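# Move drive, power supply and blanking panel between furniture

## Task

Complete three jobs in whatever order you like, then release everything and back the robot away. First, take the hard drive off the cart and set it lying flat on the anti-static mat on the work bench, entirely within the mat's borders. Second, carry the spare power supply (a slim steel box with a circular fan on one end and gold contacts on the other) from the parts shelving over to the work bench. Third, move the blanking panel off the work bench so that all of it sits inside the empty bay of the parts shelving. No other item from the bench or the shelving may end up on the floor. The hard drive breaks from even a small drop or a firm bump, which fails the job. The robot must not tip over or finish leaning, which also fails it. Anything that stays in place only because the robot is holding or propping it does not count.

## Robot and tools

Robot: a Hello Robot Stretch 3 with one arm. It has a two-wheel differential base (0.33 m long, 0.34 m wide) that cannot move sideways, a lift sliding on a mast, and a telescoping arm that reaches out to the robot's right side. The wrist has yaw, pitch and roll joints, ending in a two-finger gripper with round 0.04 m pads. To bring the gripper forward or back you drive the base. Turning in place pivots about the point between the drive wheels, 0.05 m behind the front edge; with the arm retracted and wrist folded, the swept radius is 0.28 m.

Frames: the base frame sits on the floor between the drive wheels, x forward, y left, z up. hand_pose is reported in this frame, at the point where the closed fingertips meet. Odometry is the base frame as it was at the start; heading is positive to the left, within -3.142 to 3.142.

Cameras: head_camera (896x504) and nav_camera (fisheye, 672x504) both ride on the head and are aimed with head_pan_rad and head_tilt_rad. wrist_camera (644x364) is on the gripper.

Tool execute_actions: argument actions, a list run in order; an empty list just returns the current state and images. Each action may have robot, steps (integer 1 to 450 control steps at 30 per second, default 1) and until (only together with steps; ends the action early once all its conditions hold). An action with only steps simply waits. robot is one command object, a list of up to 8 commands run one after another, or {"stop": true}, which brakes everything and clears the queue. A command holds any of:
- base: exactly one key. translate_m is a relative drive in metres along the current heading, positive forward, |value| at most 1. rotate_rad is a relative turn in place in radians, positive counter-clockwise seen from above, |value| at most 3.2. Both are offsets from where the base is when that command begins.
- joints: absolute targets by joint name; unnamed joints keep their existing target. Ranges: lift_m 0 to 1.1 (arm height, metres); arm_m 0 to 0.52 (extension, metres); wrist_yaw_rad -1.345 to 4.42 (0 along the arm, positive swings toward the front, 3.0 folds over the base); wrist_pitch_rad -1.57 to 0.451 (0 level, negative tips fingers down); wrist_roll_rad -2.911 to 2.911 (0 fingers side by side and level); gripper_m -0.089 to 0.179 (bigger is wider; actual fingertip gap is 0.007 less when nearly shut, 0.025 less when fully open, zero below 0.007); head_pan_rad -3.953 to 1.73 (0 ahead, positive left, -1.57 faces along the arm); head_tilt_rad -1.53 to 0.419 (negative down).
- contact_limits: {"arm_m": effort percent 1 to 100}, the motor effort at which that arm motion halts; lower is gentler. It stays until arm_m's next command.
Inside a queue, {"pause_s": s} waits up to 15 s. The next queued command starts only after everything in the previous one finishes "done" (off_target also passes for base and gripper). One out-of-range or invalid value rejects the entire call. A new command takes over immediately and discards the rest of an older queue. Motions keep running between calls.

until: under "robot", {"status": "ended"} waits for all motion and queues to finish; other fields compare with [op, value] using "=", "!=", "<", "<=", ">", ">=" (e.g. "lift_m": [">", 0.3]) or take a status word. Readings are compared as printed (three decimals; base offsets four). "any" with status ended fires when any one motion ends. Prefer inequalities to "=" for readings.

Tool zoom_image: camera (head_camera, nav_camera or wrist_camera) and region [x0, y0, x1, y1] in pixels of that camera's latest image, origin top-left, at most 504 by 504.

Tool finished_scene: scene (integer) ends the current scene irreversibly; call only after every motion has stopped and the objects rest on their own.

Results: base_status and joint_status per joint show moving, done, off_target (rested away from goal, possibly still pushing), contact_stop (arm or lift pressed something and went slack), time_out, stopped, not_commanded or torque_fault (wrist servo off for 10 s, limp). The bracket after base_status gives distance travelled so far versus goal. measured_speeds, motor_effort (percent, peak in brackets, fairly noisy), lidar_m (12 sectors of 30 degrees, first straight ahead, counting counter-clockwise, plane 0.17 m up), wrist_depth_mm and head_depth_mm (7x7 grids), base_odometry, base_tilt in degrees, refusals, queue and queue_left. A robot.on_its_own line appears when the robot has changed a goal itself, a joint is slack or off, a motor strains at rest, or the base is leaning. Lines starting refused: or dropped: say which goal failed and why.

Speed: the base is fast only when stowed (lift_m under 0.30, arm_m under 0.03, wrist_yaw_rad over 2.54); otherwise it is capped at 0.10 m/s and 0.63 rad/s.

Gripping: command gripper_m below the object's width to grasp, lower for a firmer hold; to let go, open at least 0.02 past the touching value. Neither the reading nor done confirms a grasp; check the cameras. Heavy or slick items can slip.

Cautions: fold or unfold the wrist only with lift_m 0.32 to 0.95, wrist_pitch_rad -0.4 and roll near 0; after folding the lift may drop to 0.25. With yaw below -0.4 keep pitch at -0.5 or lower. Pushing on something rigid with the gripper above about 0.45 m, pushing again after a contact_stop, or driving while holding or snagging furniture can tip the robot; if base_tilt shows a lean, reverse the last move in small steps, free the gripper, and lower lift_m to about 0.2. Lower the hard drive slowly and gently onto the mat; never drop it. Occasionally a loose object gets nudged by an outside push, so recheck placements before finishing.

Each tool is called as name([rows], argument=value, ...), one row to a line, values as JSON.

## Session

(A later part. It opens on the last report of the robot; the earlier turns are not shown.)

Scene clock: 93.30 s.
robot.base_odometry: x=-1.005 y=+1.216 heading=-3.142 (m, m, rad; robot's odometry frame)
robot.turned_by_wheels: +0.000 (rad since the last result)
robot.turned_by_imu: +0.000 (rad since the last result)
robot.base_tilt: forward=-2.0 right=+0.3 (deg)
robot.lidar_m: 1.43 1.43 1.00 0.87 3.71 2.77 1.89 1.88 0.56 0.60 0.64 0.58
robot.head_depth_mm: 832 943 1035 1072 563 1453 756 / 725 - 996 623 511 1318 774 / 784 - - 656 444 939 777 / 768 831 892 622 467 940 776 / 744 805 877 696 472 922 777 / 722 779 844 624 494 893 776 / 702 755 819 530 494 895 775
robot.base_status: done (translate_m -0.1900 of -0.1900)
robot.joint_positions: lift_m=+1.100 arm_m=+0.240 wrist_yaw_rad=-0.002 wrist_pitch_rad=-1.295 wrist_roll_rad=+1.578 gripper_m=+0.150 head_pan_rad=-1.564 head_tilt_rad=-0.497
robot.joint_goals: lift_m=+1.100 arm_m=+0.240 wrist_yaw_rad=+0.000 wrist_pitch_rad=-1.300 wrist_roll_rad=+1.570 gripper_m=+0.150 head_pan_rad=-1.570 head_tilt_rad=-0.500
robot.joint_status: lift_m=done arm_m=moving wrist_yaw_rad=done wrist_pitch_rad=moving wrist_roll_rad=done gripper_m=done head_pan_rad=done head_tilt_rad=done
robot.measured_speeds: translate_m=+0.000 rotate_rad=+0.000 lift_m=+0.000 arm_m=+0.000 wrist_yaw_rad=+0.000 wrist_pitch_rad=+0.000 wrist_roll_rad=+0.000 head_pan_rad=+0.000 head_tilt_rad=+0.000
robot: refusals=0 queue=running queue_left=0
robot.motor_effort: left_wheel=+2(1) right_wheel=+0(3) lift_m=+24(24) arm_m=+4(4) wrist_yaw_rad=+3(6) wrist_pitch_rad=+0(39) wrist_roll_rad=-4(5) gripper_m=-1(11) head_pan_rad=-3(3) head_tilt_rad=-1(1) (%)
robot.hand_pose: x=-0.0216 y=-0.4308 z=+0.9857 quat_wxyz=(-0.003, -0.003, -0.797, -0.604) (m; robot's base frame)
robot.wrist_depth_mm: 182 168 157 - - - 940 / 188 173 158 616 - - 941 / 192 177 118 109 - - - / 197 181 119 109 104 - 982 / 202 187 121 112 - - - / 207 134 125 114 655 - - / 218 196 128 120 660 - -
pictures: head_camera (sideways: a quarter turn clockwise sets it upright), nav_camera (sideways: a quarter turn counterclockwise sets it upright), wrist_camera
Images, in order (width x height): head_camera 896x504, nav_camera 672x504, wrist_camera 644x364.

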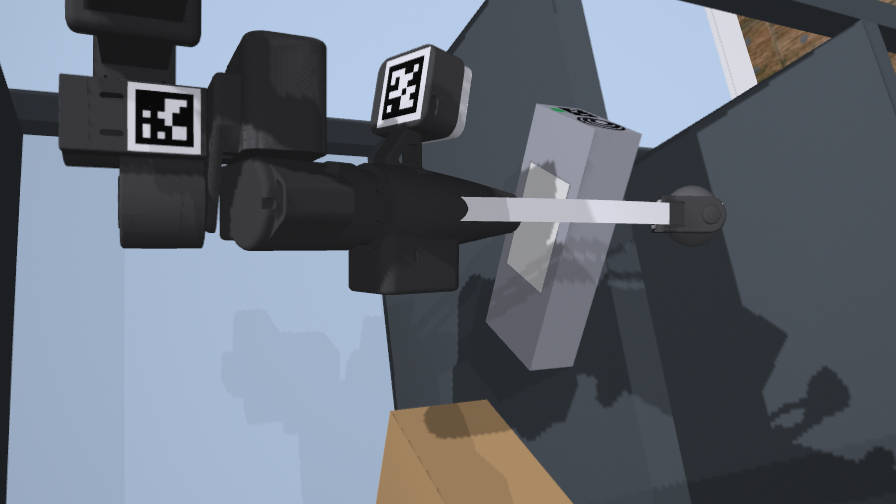

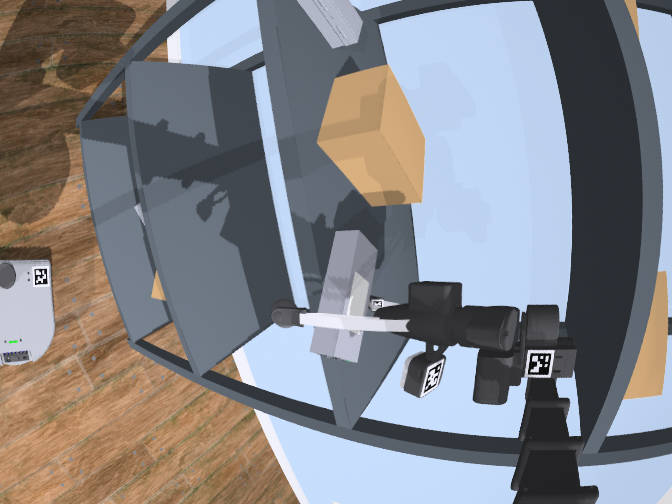

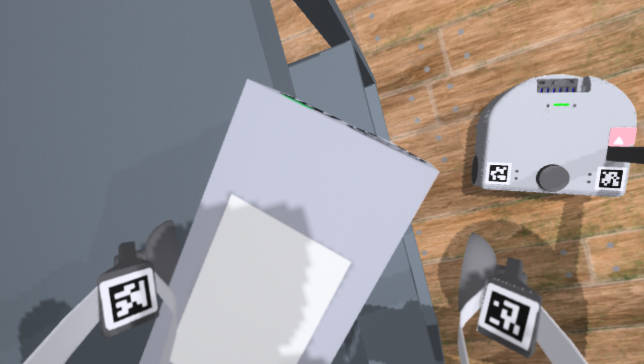

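execute_actions([
  {"robot":{"joints":{"arm_m":0.215}},"steps":25},
  {"robot":{"joints":{"gripper_m":0.0}},"steps":45},
])

Scene clock: 95.73 s.
robot.base_odometry: x=-1.005 y=+1.216 heading=-3.142 (m, m, rad; robot's odometry frame)
robot.turned_by_wheels: +0.000 (rad since the last result)
robot.turned_by_imu: +0.000 (rad since the last result)
robot.base_tilt: forward=-2.1 right=+0.3 (deg)
robot.lidar_m: 1.43 1.43 1.00 0.87 3.71 2.77 1.89 1.89 0.56 0.60 0.63 0.58
robot.head_depth_mm: 834 943 1049 1086 564 1453 752 / 727 - 1010 623 514 1315 774 / 784 - - 622 429 920 778 / 767 827 893 - 439 955 780 / 743 805 877 696 457 928 777 / 722 780 848 624 475 896 774 / 703 756 817 531 494 897 775
robot.base_status: done (translate_m -0.1900 of -0.1900)
robot.joint_positions: lift_m=+1.100 arm_m=+0.215 wrist_yaw_rad=-0.002 wrist_pitch_rad=-1.249 wrist_roll_rad=+1.578 gripper_m=+0.017 head_pan_rad=-1.564 head_tilt_rad=-0.497
robot.joint_goals: lift_m=+1.100 arm_m=+0.215 wrist_yaw_rad=+0.000 wrist_pitch_rad=-1.300 wrist_roll_rad=+1.570 gripper_m=+0.000 head_pan_rad=-1.570 head_tilt_rad=-0.500
robot.joint_status: lift_m=done arm_m=done wrist_yaw_rad=done wrist_pitch_rad=off_target wrist_roll_rad=done gripper_m=moving head_pan_rad=done head_tilt_rad=done
robot.measured_speeds: translate_m=+0.000 rotate_rad=+0.000 lift_m=+0.000 arm_m=+0.000 wrist_yaw_rad=+0.000 wrist_pitch_rad=+0.000 wrist_roll_rad=+0.000 head_pan_rad=+0.000 head_tilt_rad=+0.000
robot: refusals=0 queue=running queue_left=0
robot.motor_effort: left_wheel=+0(1) right_wheel=+0(0) lift_m=+24(24) arm_m=-1(2) wrist_yaw_rad=+3(2) wrist_pitch_rad=-25(26) wrist_roll_rad=-4(4) gripper_m=-99(100) head_pan_rad=-3(3) head_tilt_rad=-1(1) (%)
robot.hand_pose: x=-0.0216 y=-0.4183 z=+0.9881 quat_wxyz=(-0.003, -0.003, -0.811, -0.585) (m; robot's base frame)
robot.wrist_depth_mm: 196 177 166 - - 989 949 / 202 181 166 612 - - 941 / 207 187 167 111 - - - / 214 192 173 112 102 - - / 222 197 126 114 105 - - / 231 210 128 117 108 - - / 237 207 133 119 629 - -
pictures: head_camera (sideways: a quarter turn clockwise sets it upright), nav_camera (sideways: a quarter turn counterclockwise sets it upright), wrist_camera
Images, in order (width x height): head_camera 896x504, nav_camera 672x504, wrist_camera 644x364.

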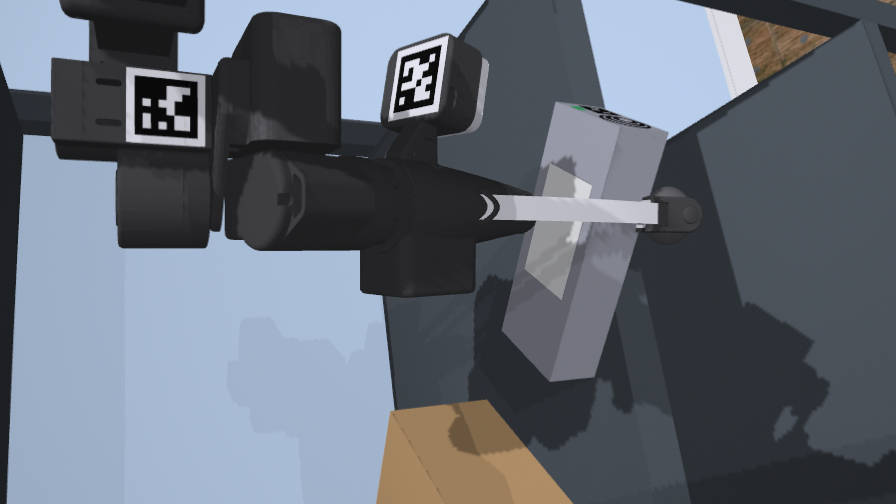

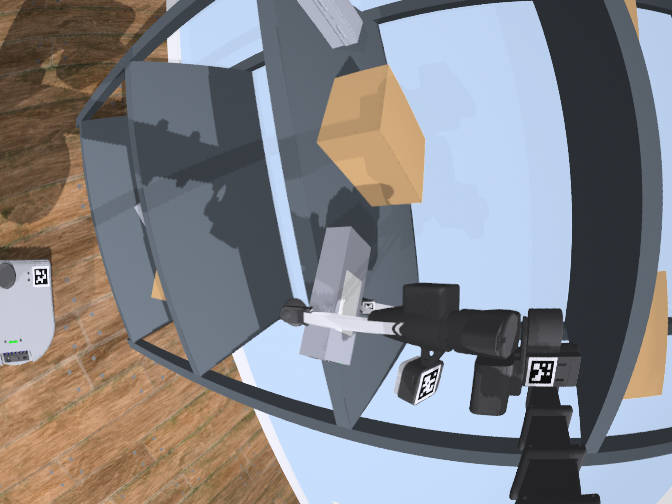

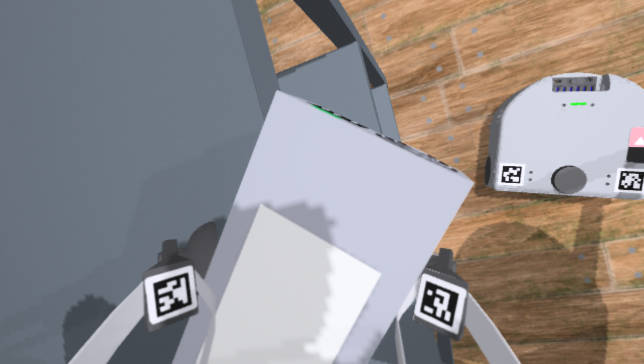

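execute_actions([
  {"robot":{"joints":{"wrist_pitch_rad":-1.12}},"steps":30},
  {"robot":{"joints":{"arm_m":0.1}},"steps":50},
])

Scene clock: 98.53 s.
robot.base_odometry: x=-1.005 y=+1.216 heading=-3.141 (m, m, rad; robot's odometry frame)
robot.turned_by_wheels: +0.000 (rad since the last result)
robot.turned_by_imu: +0.000 (rad since the last result)
robot.base_tilt: forward=-2.1 right=+0.3 (deg)
robot.lidar_m: 1.43 1.42 1.00 0.87 3.71 2.77 1.89 1.88 0.56 0.60 0.64 0.58
robot.head_depth_mm: - - - - - 1450 755 / 730 - - - 1245 331 754 / 788 - - - - 331 736 / 767 826 895 760 - 343 766 / 743 807 873 738 410 355 773 / 722 779 847 623 494 443 776 / 702 753 818 530 495 897 775
robot.base_status: done (translate_m -0.1900 of -0.1900)
robot.joint_positions: lift_m=+1.100 arm_m=+0.102 wrist_yaw_rad=-0.001 wrist_pitch_rad=-1.150 wrist_roll_rad=+1.573 gripper_m=+0.014 head_pan_rad=-1.564 head_tilt_rad=-0.497
robot.joint_goals: lift_m=+1.100 arm_m=+0.100 wrist_yaw_rad=+0.000 wrist_pitch_rad=-1.120 wrist_roll_rad=+1.570 gripper_m=+0.015 head_pan_rad=-1.570 head_tilt_rad=-0.500
robot.joint_status: lift_m=done arm_m=moving wrist_yaw_rad=done wrist_pitch_rad=done wrist_roll_rad=done gripper_m=off_target head_pan_rad=done head_tilt_rad=done
robot.measured_speeds: translate_m=+0.000 rotate_rad=+0.000 lift_m=+0.000 arm_m=-0.021 wrist_yaw_rad=+0.000 wrist_pitch_rad=+0.000 wrist_roll_rad=+0.000 head_pan_rad=+0.000 head_tilt_rad=+0.000
robot: refusals=0 queue=running queue_left=0
robot.on_its_own: gripper_m is held at +0.015, not at your +0.000, by its stall guard, which is still easing
robot.motor_effort: left_wheel=+1(2) right_wheel=-1(1) lift_m=+29(30) arm_m=-2(1) wrist_yaw_rad=+0(2) wrist_pitch_rad=+15(26) wrist_roll_rad=-2(4) gripper_m=-4(100) head_pan_rad=-3(3) head_tilt_rad=-1(2) (%)
robot.hand_pose: x=-0.0216 y=-0.3290 z=+0.9948 quat_wxyz=(-0.001, -0.001, -0.839, -0.544) (m; robot's base frame)
robot.wrist_depth_mm: 230 214 - - - - 902 / 239 215 - 670 - 989 887 / 249 217 771 113 - - - / 256 216 230 115 102 - - / 267 223 132 116 106 - 942 / 278 237 134 119 109 - 940 / 287 233 140 122 654 - 982
pictures: head_camera (sideways: a quarter turn clockwise sets it upright), nav_camera (sideways: a quarter turn counterclockwise sets it upright), wrist_camera
Images, in order (width x height): head_camera 896x504, nav_camera 672x504, wrist_camera 644x364.

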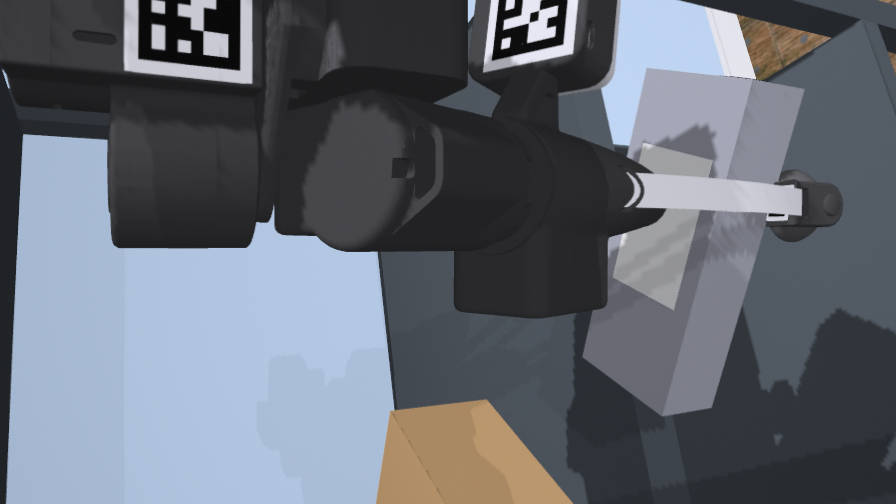

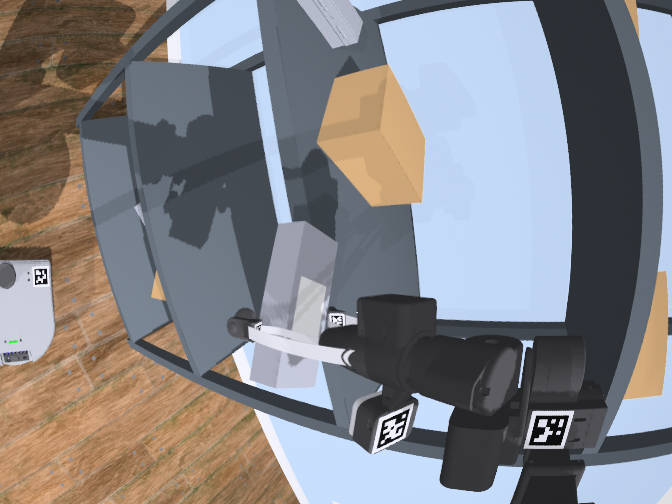

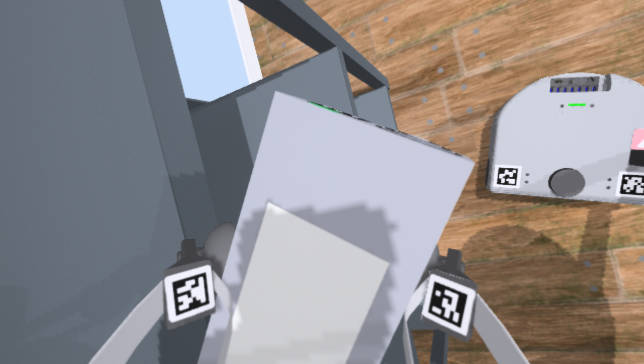

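execute_actions([
  {"robot":[{"joints":{"arm_m":0.0}},{"base":{"translate_m":-1.0}},{"base":{"rotate_rad":1.64}},{"base":{"translate_m":1.0}},{"base":{"translate_m":1.0},"joints":{"head_pan_rad":0,"head_tilt_rad":-0.6}}],"steps":450,"until":{"robot":{"status":"ended"}}},
  {"steps":450,"until":{"robot":{"status":"ended"}}},
  {"steps":300,"until":{"robot":{"status":"ended"}}},
])

Scene clock: 138.80 s.
robot.base_odometry: x=+0.133 y=-0.779 heading=-1.502 (m, m, rad; robot's odometry frame)
robot.turned_by_wheels: +1.640 (rad since the last result)
robot.turned_by_imu: +1.627 (rad since the last result)
robot.base_tilt: forward=-3.2 right=+0.5 (deg)
robot.lidar_m: 1.50 0.86 1.90 1.87 1.88 2.19 2.61 1.29 0.75 0.74 1.87 1.51
robot.head_depth_mm: 1528 1681 1482 1171 1845 1488 1240 / 1489 1646 1474 1115 1859 1493 1239 / 1451 1590 1490 1114 1856 1495 1237 / 1413 1551 1488 1057 1857 1493 1242 / 1374 1509 1491 1018 1855 1493 1248 / 1345 1466 1495 1013 1795 1485 1242 / 1306 1429 1503 1012 1733 1374 1244
robot.base_status: moving (translate_m +1.0000 of +1.0000)
robot.joint_positions: lift_m=+1.100 arm_m=+0.002 wrist_yaw_rad=-0.001 wrist_pitch_rad=-1.150 wrist_roll_rad=+1.573 gripper_m=+0.048 head_pan_rad=-0.007 head_tilt_rad=-0.593
robot.joint_goals: lift_m=+1.100 arm_m=+0.000 wrist_yaw_rad=+0.000 wrist_pitch_rad=-1.120 wrist_roll_rad=+1.570 gripper_m=+0.047 head_pan_rad=+0.000 head_tilt_rad=-0.600
robot.joint_status: lift_m=done arm_m=done wrist_yaw_rad=done wrist_pitch_rad=done wrist_roll_rad=done gripper_m=off_target head_pan_rad=done head_tilt_rad=done
robot.measured_speeds: translate_m=+0.000 rotate_rad=+0.000 lift_m=+0.000 arm_m=+0.000 wrist_yaw_rad=+0.000 wrist_pitch_rad=+0.000 wrist_roll_rad=+0.000 head_pan_rad=+0.000 head_tilt_rad=+0.000
robot: refusals=0 queue=running queue_left=0
robot.on_its_own: gripper_m is held at +0.047, not at your +0.000, by its stall guard, which is not easing now
robot.motor_effort: left_wheel=-2(5) right_wheel=+3(8) lift_m=+29(29) arm_m=-2(4) wrist_yaw_rad=+1(1) wrist_pitch_rad=+15(15) wrist_roll_rad=-2(2) gripper_m=-21(32) head_pan_rad=+4(49) head_tilt_rad=-3(16) (%)
robot.hand_pose: x=-0.0216 y=-0.2299 z=+0.9948 quat_wxyz=(-0.001, -0.001, -0.839, -0.544) (m; robot's base frame)
robot.wrist_depth_mm: 487 609 914 - - 967 879 / 522 645 849 - - - 895 / 785 944 - 114 - - 914 / - - - 116 102 996 924 / - - 133 117 106 - 974 / - - 134 120 109 - 952 / - - 141 122 - - 963
pictures: head_camera (sideways: a quarter turn clockwise sets it upright), nav_camera (sideways: a quarter turn counterclockwise sets it upright), wrist_camera
Images, in order (width x height): head_camera 896x504, nav_camera 672x504, wrist_camera 644x364.

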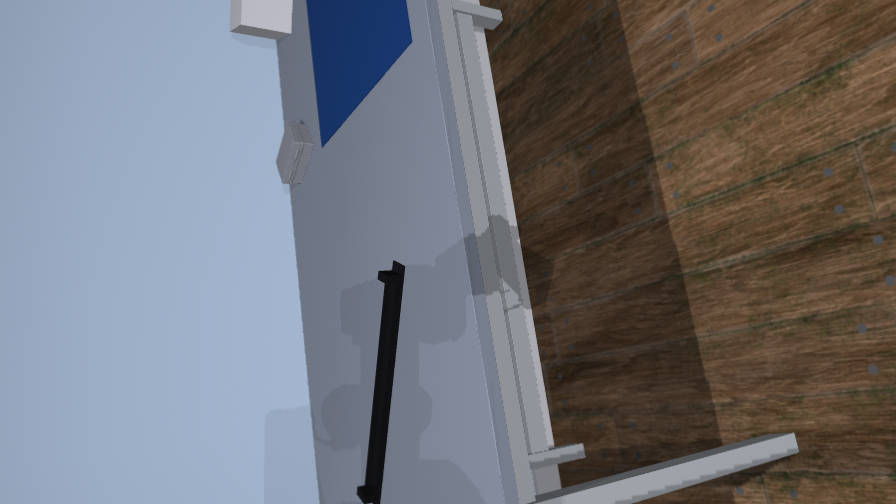

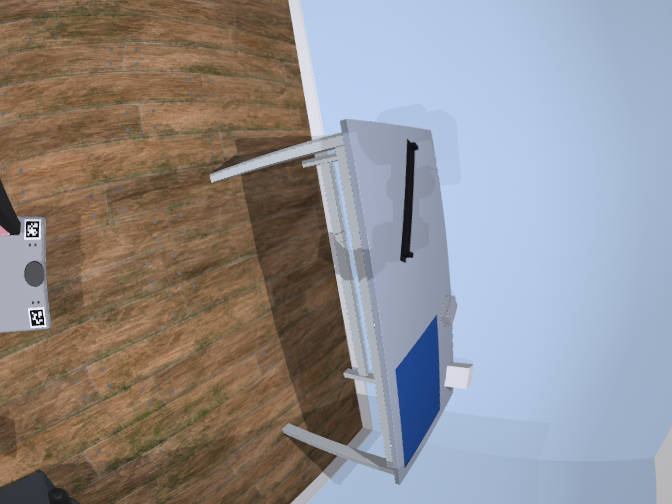

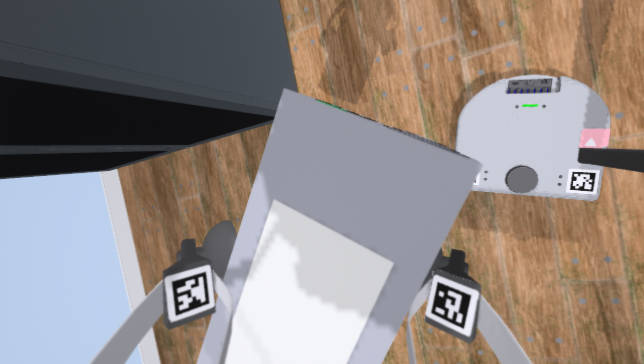

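execute_actions([
  {"robot":[{"base":{"translate_m":0.25}},{"base":{"rotate_rad":1.55}},{"base":{"translate_m":-0.16},"joints":{"arm_m":0.36,"head_pan_rad":-1.57,"head_tilt_rad":-0.8}},{"joints":{"lift_m":0.93}}],"steps":450,"until":{"robot":{"status":"ended"}}},
])

Scene clock: 153.00 s.
robot.base_odometry: x=-0.009 y=-1.036 heading=+0.048 (m, m, rad; robot's odometry frame)
robot.turned_by_wheels: +1.550 (rad since the last result)
robot.turned_by_imu: +1.540 (rad since the last result)
robot.base_tilt: forward=-2.1 right=+0.4 (deg)
robot.lidar_m: 2.06 2.09 2.39 2.81 0.92 0.70 1.06 1.65 1.22 1.30 0.76 0.75
robot.head_depth_mm: 1380 1340 - 1822 1550 1320 1145 / 1354 - 939 1771 1557 1312 1145 / 1301 - - 917 1549 1319 1146 / 1275 1343 1013 1310 1554 1316 1147 / 1243 1326 973 864 1550 1315 1142 / 1209 1295 971 841 1549 1316 1141 / 1174 1281 959 816 1549 1315 1143
robot.base_status: done (translate_m -0.1600 of -0.1600)
robot.joint_positions: lift_m=+0.930 arm_m=+0.360 wrist_yaw_rad=-0.001 wrist_pitch_rad=-1.149 wrist_roll_rad=+1.573 gripper_m=+0.048 head_pan_rad=-1.563 head_tilt_rad=-0.790
robot.joint_goals: lift_m=+0.930 arm_m=+0.360 wrist_yaw_rad=+0.000 wrist_pitch_rad=-1.120 wrist_roll_rad=+1.570 gripper_m=+0.047 head_pan_rad=-1.570 head_tilt_rad=-0.800
robot.joint_status: lift_m=done arm_m=done wrist_yaw_rad=done wrist_pitch_rad=done wrist_roll_rad=done gripper_m=off_target head_pan_rad=done head_tilt_rad=done
robot.measured_speeds: translate_m=+0.000 rotate_rad=+0.000 lift_m=+0.000 arm_m=+0.000 wrist_yaw_rad=+0.000 wrist_pitch_rad=+0.000 wrist_roll_rad=+0.000 head_pan_rad=+0.000 head_tilt_rad=+0.000
robot: refusals=0 queue=done queue_left=0
robot.on_its_own: gripper_m is held at +0.047, not at your +0.000, by its stall guard, which is not easing now
robot.motor_effort: left_wheel=-1(4) right_wheel=+3(9) lift_m=+30(30) arm_m=+3(4) wrist_yaw_rad=+0(1) wrist_pitch_rad=+15(15) wrist_roll_rad=-2(2) gripper_m=-21(20) head_pan_rad=-3(47) head_tilt_rad=-4(17) (%)
robot.hand_pose: x=-0.0216 y=-0.5873 z=+0.8248 quat_wxyz=(-0.001, -0.001, -0.839, -0.544) (m; robot's base frame)
robot.wrist_depth_mm: 326 279 - - 928 812 759 / 342 287 273 - 951 834 765 / 347 293 266 114 930 854 774 / 362 302 260 116 102 853 807 / 372 313 133 118 105 900 804 / 389 335 134 121 109 876 816 / 395 325 142 123 - 876 828
pictures: head_camera (sideways: a quarter turn clockwise sets it upright), nav_camera (sideways: a quarter turn counterclockwise sets it upright), wrist_camera
Images, in order (width x height): head_camera 896x504, nav_camera 672x504, wrist_camera 644x364.

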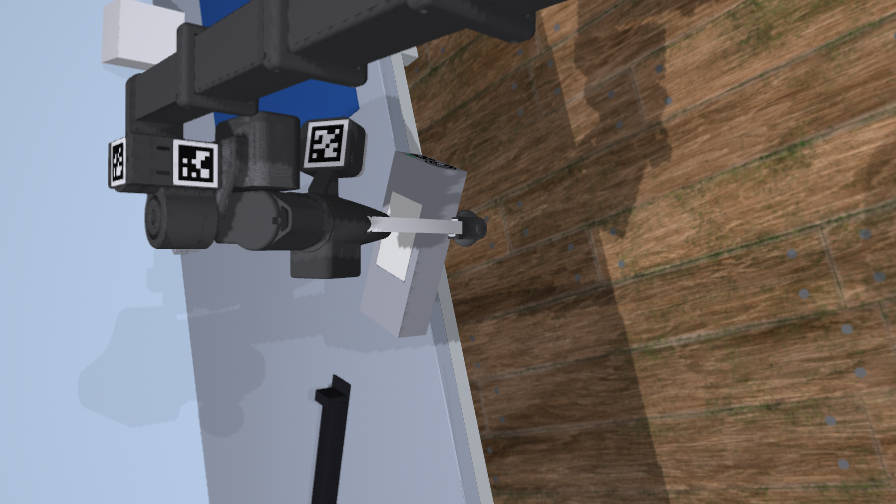

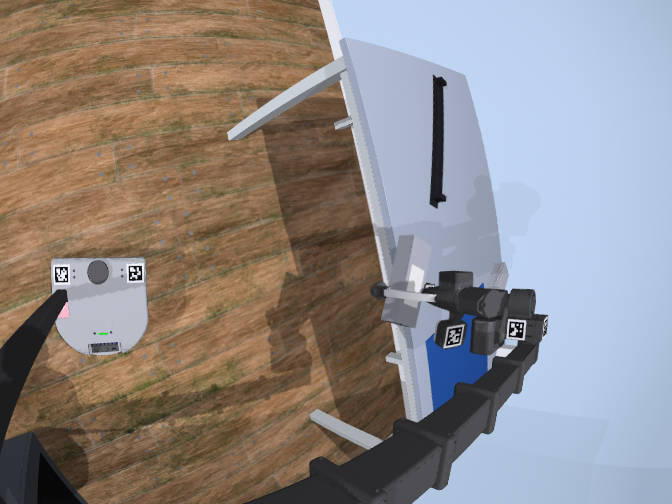

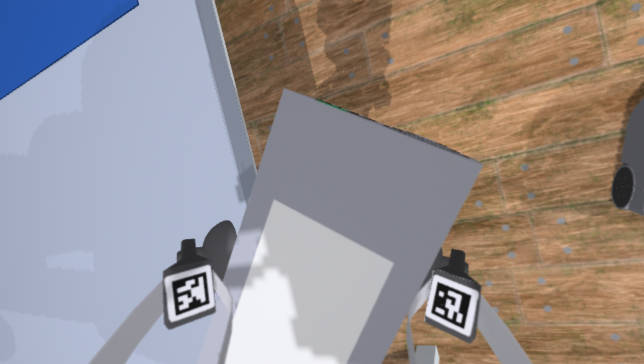

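execute_actions([
  {"robot":[{"base":{"translate_m":0.06},"joints":{"arm_m":0.51}},{"joints":{"lift_m":0.86}}],"steps":200,"until":{"robot":{"status":"ended"}}},
])

Scene clock: 155.87 s.
robot.base_odometry: x=+0.051 y=-1.034 heading=+0.048 (m, m, rad; robot's odometry frame)
robot.turned_by_wheels: +0.000 (rad since the last result)
robot.turned_by_imu: -0.001 (rad since the last result)
robot.base_tilt: forward=-2.2 right=+0.1 (deg)
robot.lidar_m: 2.01 2.03 2.32 2.83 1.04 0.75 1.09 1.71 1.26 1.29 0.71 1.62
robot.head_depth_mm: 1364 1356 - - 1513 1318 1144 / 1331 - 946 1777 1565 1317 1139 / 1285 - 944 1739 1554 1322 1146 / 1264 1357 803 1725 1551 1320 1145 / 1229 1317 945 849 1556 1319 1143 / 1196 1290 981 820 1552 1322 1147 / 1167 1265 978 814 1563 1315 1141
robot.base_status: done (translate_m +0.0600 of +0.0600)
robot.joint_positions: lift_m=+0.901 arm_m=+0.510 wrist_yaw_rad=-0.001 wrist_pitch_rad=-1.174 wrist_roll_rad=+1.572 gripper_m=+0.048 head_pan_rad=-1.563 head_tilt_rad=-0.791
robot.joint_goals: lift_m=+0.901 arm_m=+0.510 wrist_yaw_rad=+0.000 wrist_pitch_rad=-1.120 wrist_roll_rad=+1.570 gripper_m=+0.047 head_pan_rad=-1.570 head_tilt_rad=-0.800
robot.joint_status: lift_m=contact_stop arm_m=done wrist_yaw_rad=done wrist_pitch_rad=done wrist_roll_rad=done gripper_m=off_target head_pan_rad=done head_tilt_rad=done
robot.measured_speeds: translate_m=+0.000 rotate_rad=+0.001 lift_m=+0.008 arm_m=+0.000 wrist_yaw_rad=+0.000 wrist_pitch_rad=+0.000 wrist_roll_rad=+0.000 head_pan_rad=+0.000 head_tilt_rad=+0.000
robot: refusals=0 queue=dropped queue_left=0
robot.on_its_own: gripper_m is held at +0.047, not at your +0.000, by its stall guard, which is not easing now; lift_m is slack since a contact_stop, until your next command for it (your +0.860 is given up)
robot.motor_effort: left_wheel=-2(4) right_wheel=+1(9) lift_m=+16(30) arm_m=+3(5) wrist_yaw_rad=+0(1) wrist_pitch_rad=+27(35) wrist_roll_rad=-1(2) gripper_m=-20(21) head_pan_rad=-3(3) head_tilt_rad=-5(4) (%)
robot.hand_pose: x=-0.0216 y=-0.7313 z=+0.7944 quat_wxyz=(+0.000, -0.001, -0.833, -0.554) (m; robot's base frame)
robot.wrist_depth_mm: 282 239 208 185 848 816 741 / 289 248 215 187 176 820 744 / 299 255 219 121 112 850 747 / 308 263 223 121 106 837 770 / 321 271 140 120 108 836 782 / 330 287 137 119 108 877 809 / 345 282 140 118 180 877 822
pictures: head_camera (sideways: a quarter turn clockwise sets it upright), nav_camera (sideways: a quarter turn counterclockwise sets it upright), wrist_camera
Images, in order (width x height): head_camera 896x504, nav_camera 672x504, wrist_camera 644x364.

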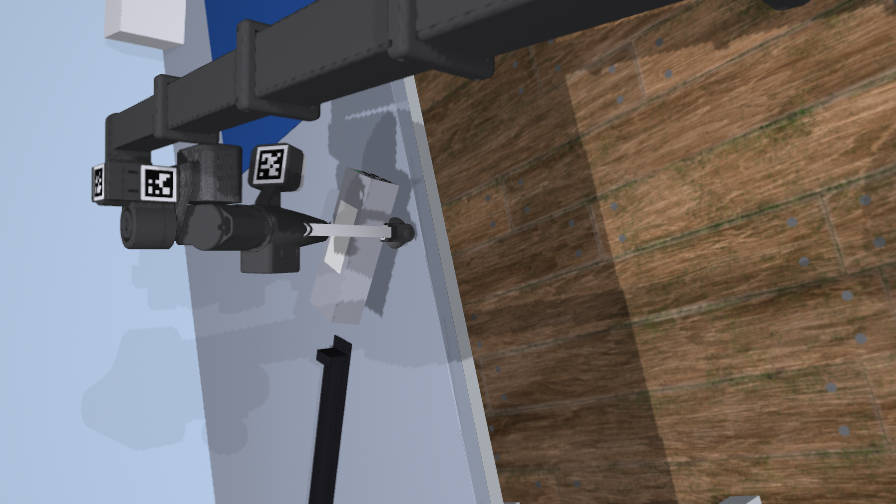

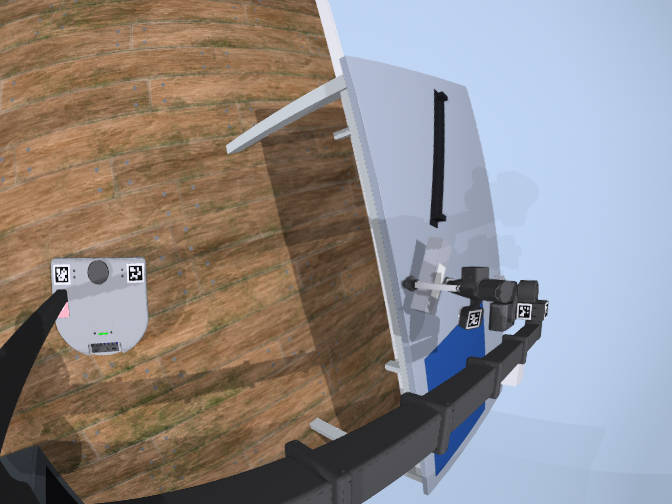

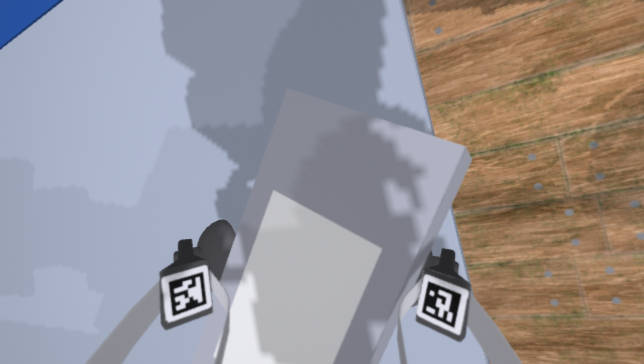

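execute_actions([
  {"robot":[{"joints":{"gripper_m":0.14}},{"joints":{"lift_m":1.05,"wrist_pitch_rad":-1.45}},{"base":{"rotate_rad":-0.12}},{"base":{"translate_m":0.4},"joints":{"gripper_m":0.1}}],"steps":450,"until":{"robot":{"status":"ended"}}},
])

Scene clock: 165.77 s.
robot.base_odometry: x=+0.450 y=-1.062 heading=-0.072 (m, m, rad; robot's odometry frame)
robot.turned_by_wheels: -0.120 (rad since the last result)
robot.turned_by_imu: -0.123 (rad since the last result)
robot.base_tilt: forward=-2.1 right=+0.3 (deg)
robot.lidar_m: 1.67 1.64 1.80 2.50 3.16 1.13 1.17 1.52 1.45 1.14 0.48 1.36
robot.head_depth_mm: 1371 1279 976 816 1543 1314 1144 / 1291 1278 976 816 1550 1320 1141 / 1251 1270 972 767 1553 1311 1139 / 1142 1259 951 766 1513 1315 1141 / 1124 1224 972 762 1439 1293 1142 / 1079 1192 972 764 681 1282 1143 / 1037 1149 971 814 1512 1315 1141
robot.base_status: done (translate_m +0.4000 of +0.4000)
robot.joint_positions: lift_m=+1.050 arm_m=+0.510 wrist_yaw_rad=+0.000 wrist_pitch_rad=-1.443 wrist_roll_rad=+1.574 gripper_m=+0.100 head_pan_rad=-1.564 head_tilt_rad=-0.791
robot.joint_goals: lift_m=+1.050 arm_m=+0.510 wrist_yaw_rad=+0.000 wrist_pitch_rad=-1.450 wrist_roll_rad=+1.570 gripper_m=+0.100 head_pan_rad=-1.570 head_tilt_rad=-0.800
robot.joint_status: lift_m=done arm_m=done wrist_yaw_rad=done wrist_pitch_rad=done wrist_roll_rad=done gripper_m=done head_pan_rad=done head_tilt_rad=done
robot.measured_speeds: translate_m=+0.000 rotate_rad=+0.000 lift_m=+0.000 arm_m=+0.000 wrist_yaw_rad=+0.000 wrist_pitch_rad=+0.000 wrist_roll_rad=+0.000 head_pan_rad=+0.000 head_tilt_rad=+0.000
robot: refusals=0 queue=done queue_left=0
robot.motor_effort: left_wheel=+3(3) right_wheel=-3(8) lift_m=+30(31) arm_m=+2(3) wrist_yaw_rad=+1(1) wrist_pitch_rad=-3(35) wrist_roll_rad=-2(2) gripper_m=-1(83) head_pan_rad=-3(3) head_tilt_rad=-4(4) (%)
robot.hand_pose: x=-0.0215 y=-0.6632 z=+0.9313 quat_wxyz=(-0.001, -0.001, -0.750, -0.661) (m; robot's base frame)
robot.wrist_depth_mm: 342 335 322 310 304 - 957 / 346 340 326 318 307 - - / 361 348 337 323 315 - - / 371 360 347 330 318 - - / 379 366 350 338 326 - - / 386 379 360 349 335 329 - / 401 386 369 360 346 337 -
pictures: head_camera (sideways: a quarter turn clockwise sets it upright), nav_camera (sideways: a quarter turn counterclockwise sets it upright), wrist_camera
Images, in order (width x height): head_camera 896x504, nav_camera 672x504, wrist_camera 644x364.

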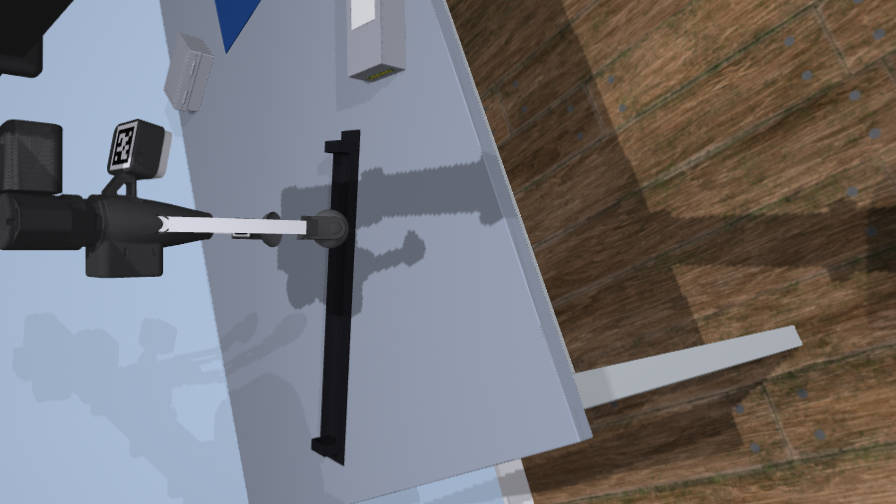

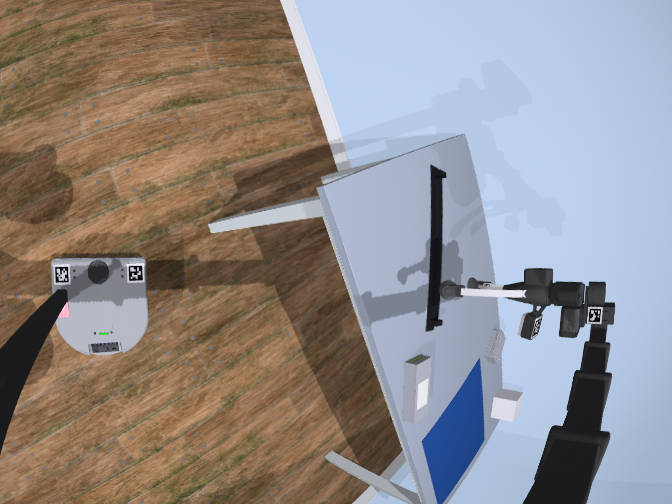

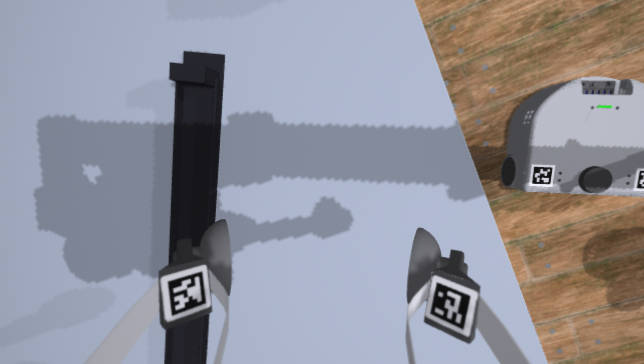

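execute_actions([
  {"robot":[{"joints":{"arm_m":0.2}},{"base":{"rotate_rad":0.5}},{"base":{"translate_m":-0.27}},{"base":{"rotate_rad":-0.5}},{"base":{"translate_m":0.3},"joints":{"arm_m":0.49}}],"steps":450,"until":{"robot":{"status":"ended"}}},
])

Scene clock: 180.90 s.
robot.base_odometry: x=+0.503 y=-1.196 heading=-0.072 (m, m, rad; robot's odometry frame)
robot.turned_by_wheels: +0.000 (rad since the last result)
robot.turned_by_imu: -0.003 (rad since the last result)
robot.base_tilt: forward=-2.1 right=+0.3 (deg)
robot.lidar_m: 1.66 1.64 1.80 2.62 3.44 1.23 1.40 1.49 1.28 0.34 0.34 1.21
robot.head_depth_mm: 1218 1258 973 766 1444 1313 1143 / 1150 1258 972 764 662 1313 1140 / - 1209 974 765 629 1312 1144 / 1015 1159 973 765 629 1288 1143 / 989 1122 973 766 630 677 1099 / 951 1071 972 763 629 1236 1145 / 916 1028 971 838 1487 1315 1141
robot.base_status: done (translate_m +0.3000 of +0.3000)
robot.joint_positions: lift_m=+1.050 arm_m=+0.490 wrist_yaw_rad=+0.000 wrist_pitch_rad=-1.444 wrist_roll_rad=+1.574 gripper_m=+0.100 head_pan_rad=-1.564 head_tilt_rad=-0.791
robot.joint_goals: lift_m=+1.050 arm_m=+0.490 wrist_yaw_rad=+0.000 wrist_pitch_rad=-1.450 wrist_roll_rad=+1.570 gripper_m=+0.100 head_pan_rad=-1.570 head_tilt_rad=-0.800
robot.joint_status: lift_m=done arm_m=done wrist_yaw_rad=done wrist_pitch_rad=done wrist_roll_rad=done gripper_m=done head_pan_rad=done head_tilt_rad=done
robot.measured_speeds: translate_m=+0.000 rotate_rad=+0.000 lift_m=+0.000 arm_m=+0.000 wrist_yaw_rad=+0.000 wrist_pitch_rad=+0.000 wrist_roll_rad=+0.000 head_pan_rad=+0.000 head_tilt_rad=+0.000
robot: refusals=0 queue=done queue_left=0
robot.motor_effort: left_wheel=+3(5) right_wheel=-3(8) lift_m=+30(30) arm_m=+3(3) wrist_yaw_rad=+1(0) wrist_pitch_rad=-2(3) wrist_roll_rad=-2(2) gripper_m=-1(1) head_pan_rad=-2(3) head_tilt_rad=-3(3) (%)
robot.hand_pose: x=-0.0215 y=-0.6427 z=+0.9313 quat_wxyz=(-0.001, -0.001, -0.750, -0.661) (m; robot's base frame)
robot.wrist_depth_mm: 340 333 322 309 297 293 951 / 352 343 331 317 308 297 293 / 357 349 335 322 315 304 297 / 372 356 343 330 323 311 302 / 380 369 348 341 324 317 307 / 388 378 358 345 339 319 312 / 399 385 369 357 342 330 316
pictures: head_camera (sideways: a quarter turn clockwise sets it upright), nav_camera (sideways: a quarter turn counterclockwise sets it upright), wrist_camera
Images, in order (width x height): head_camera 896x504, nav_camera 672x504, wrist_camera 644x364.

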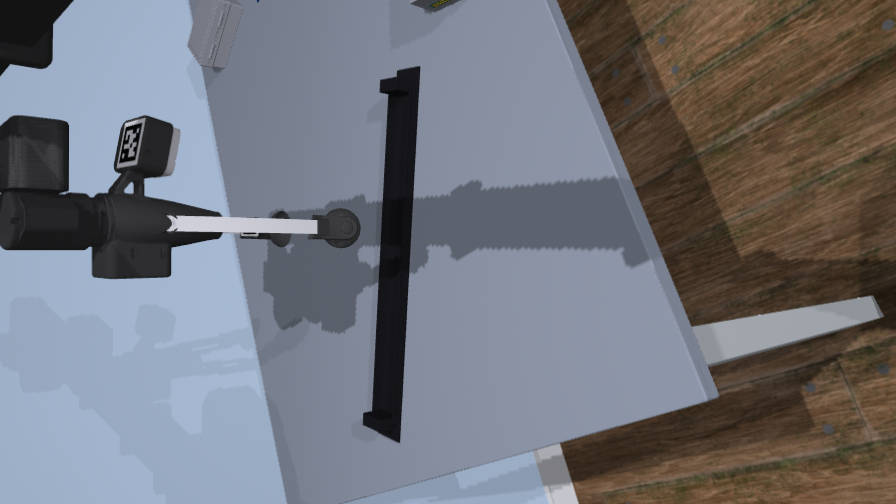

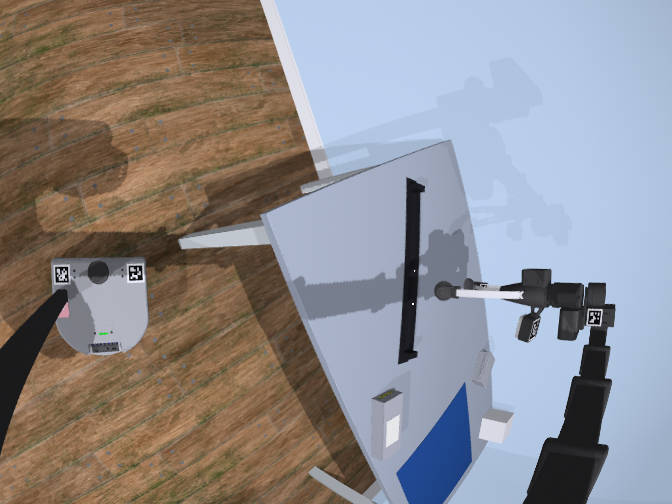

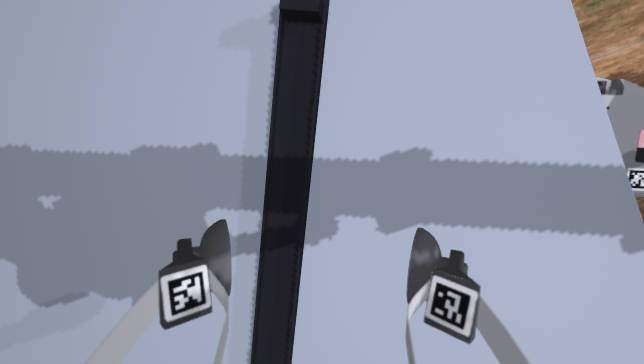

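execute_actions([
  {"robot":{"joints":{"arm_m":0.52,"lift_m":0.9}},"steps":90,"until":{"robot":{"status":"ended"}}},
  {"robot":{"joints":{"gripper_m":-0.02}},"steps":45},
])

Scene clock: 184.57 s.
robot.base_odometry: x=+0.503 y=-1.196 heading=-0.072 (m, m, rad; robot's odometry frame)
robot.turned_by_wheels: +0.000 (rad since the last result)
robot.turned_by_imu: -0.001 (rad since the last result)
robot.base_tilt: forward=-2.1 right=+0.3 (deg)
robot.lidar_m: 1.66 1.64 1.79 2.62 3.42 1.23 1.40 1.49 1.27 0.34 0.34 1.21
robot.head_depth_mm: 1183 1291 - - 1442 1321 1144 / 1122 - 937 763 664 1318 1142 / 1061 - 937 765 631 1322 1143 / 1029 1150 940 744 631 1291 1144 / 989 1120 970 765 631 678 1102 / 950 1072 972 765 630 1236 1138 / 915 1028 971 843 1482 1316 1141
robot.base_status: done (translate_m +0.3000 of +0.3000)
robot.joint_positions: lift_m=+0.906 arm_m=+0.520 wrist_yaw_rad=-0.001 wrist_pitch_rad=-1.506 wrist_roll_rad=+1.574 gripper_m=-0.019 head_pan_rad=-1.564 head_tilt_rad=-0.791
robot.joint_goals: lift_m=+0.906 arm_m=+0.520 wrist_yaw_rad=+0.000 wrist_pitch_rad=-1.450 wrist_roll_rad=+1.570 gripper_m=-0.020 head_pan_rad=-1.570 head_tilt_rad=-0.800
robot.joint_status: lift_m=contact_stop arm_m=done wrist_yaw_rad=done wrist_pitch_rad=done wrist_roll_rad=done gripper_m=moving head_pan_rad=done head_tilt_rad=done
robot.measured_speeds: translate_m=+0.000 rotate_rad=+0.000 lift_m=+0.002 arm_m=+0.000 wrist_yaw_rad=+0.000 wrist_pitch_rad=+0.048 wrist_roll_rad=+0.000 head_pan_rad=+0.000 head_tilt_rad=+0.000
robot: refusals=0 queue=running queue_left=0
robot.on_its_own: lift_m is slack since a contact_stop, until your next command for it (your +0.900 is given up)
robot.motor_effort: left_wheel=+2(3) right_wheel=-3(3) lift_m=+26(30) arm_m=+2(3) wrist_yaw_rad=+2(2) wrist_pitch_rad=+26(34) wrist_roll_rad=-2(2) gripper_m=-27(100) head_pan_rad=-2(3) head_tilt_rad=-4(4) (%)
robot.hand_pose: x=-0.0215 y=-0.6570 z=+0.7875 quat_wxyz=(-0.001, -0.002, -0.729, -0.684) (m; robot's base frame)
robot.wrist_depth_mm: 180 178 175 170 168 168 163 / 183 182 178 174 172 171 168 / 189 187 181 178 177 175 172 / 193 191 188 182 181 178 176 / 198 195 191 186 185 182 180 / 201 199 198 191 189 187 184 / 209 205 201 196 195 192 188
pictures: head_camera (sideways: a quarter turn clockwise sets it upright), nav_camera (sideways: a quarter turn counterclockwise sets it upright), wrist_camera
Images, in order (width x height): head_camera 896x504, nav_camera 672x504, wrist_camera 644x364.

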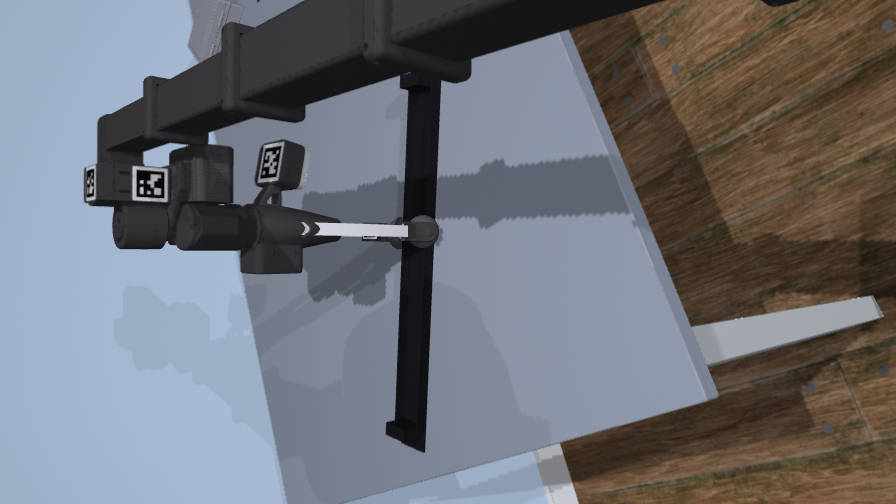

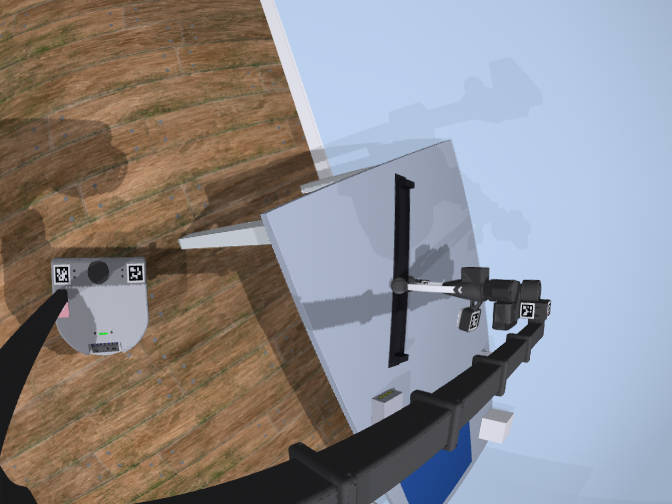

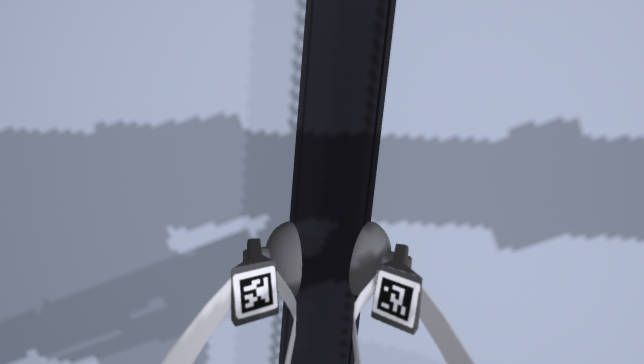

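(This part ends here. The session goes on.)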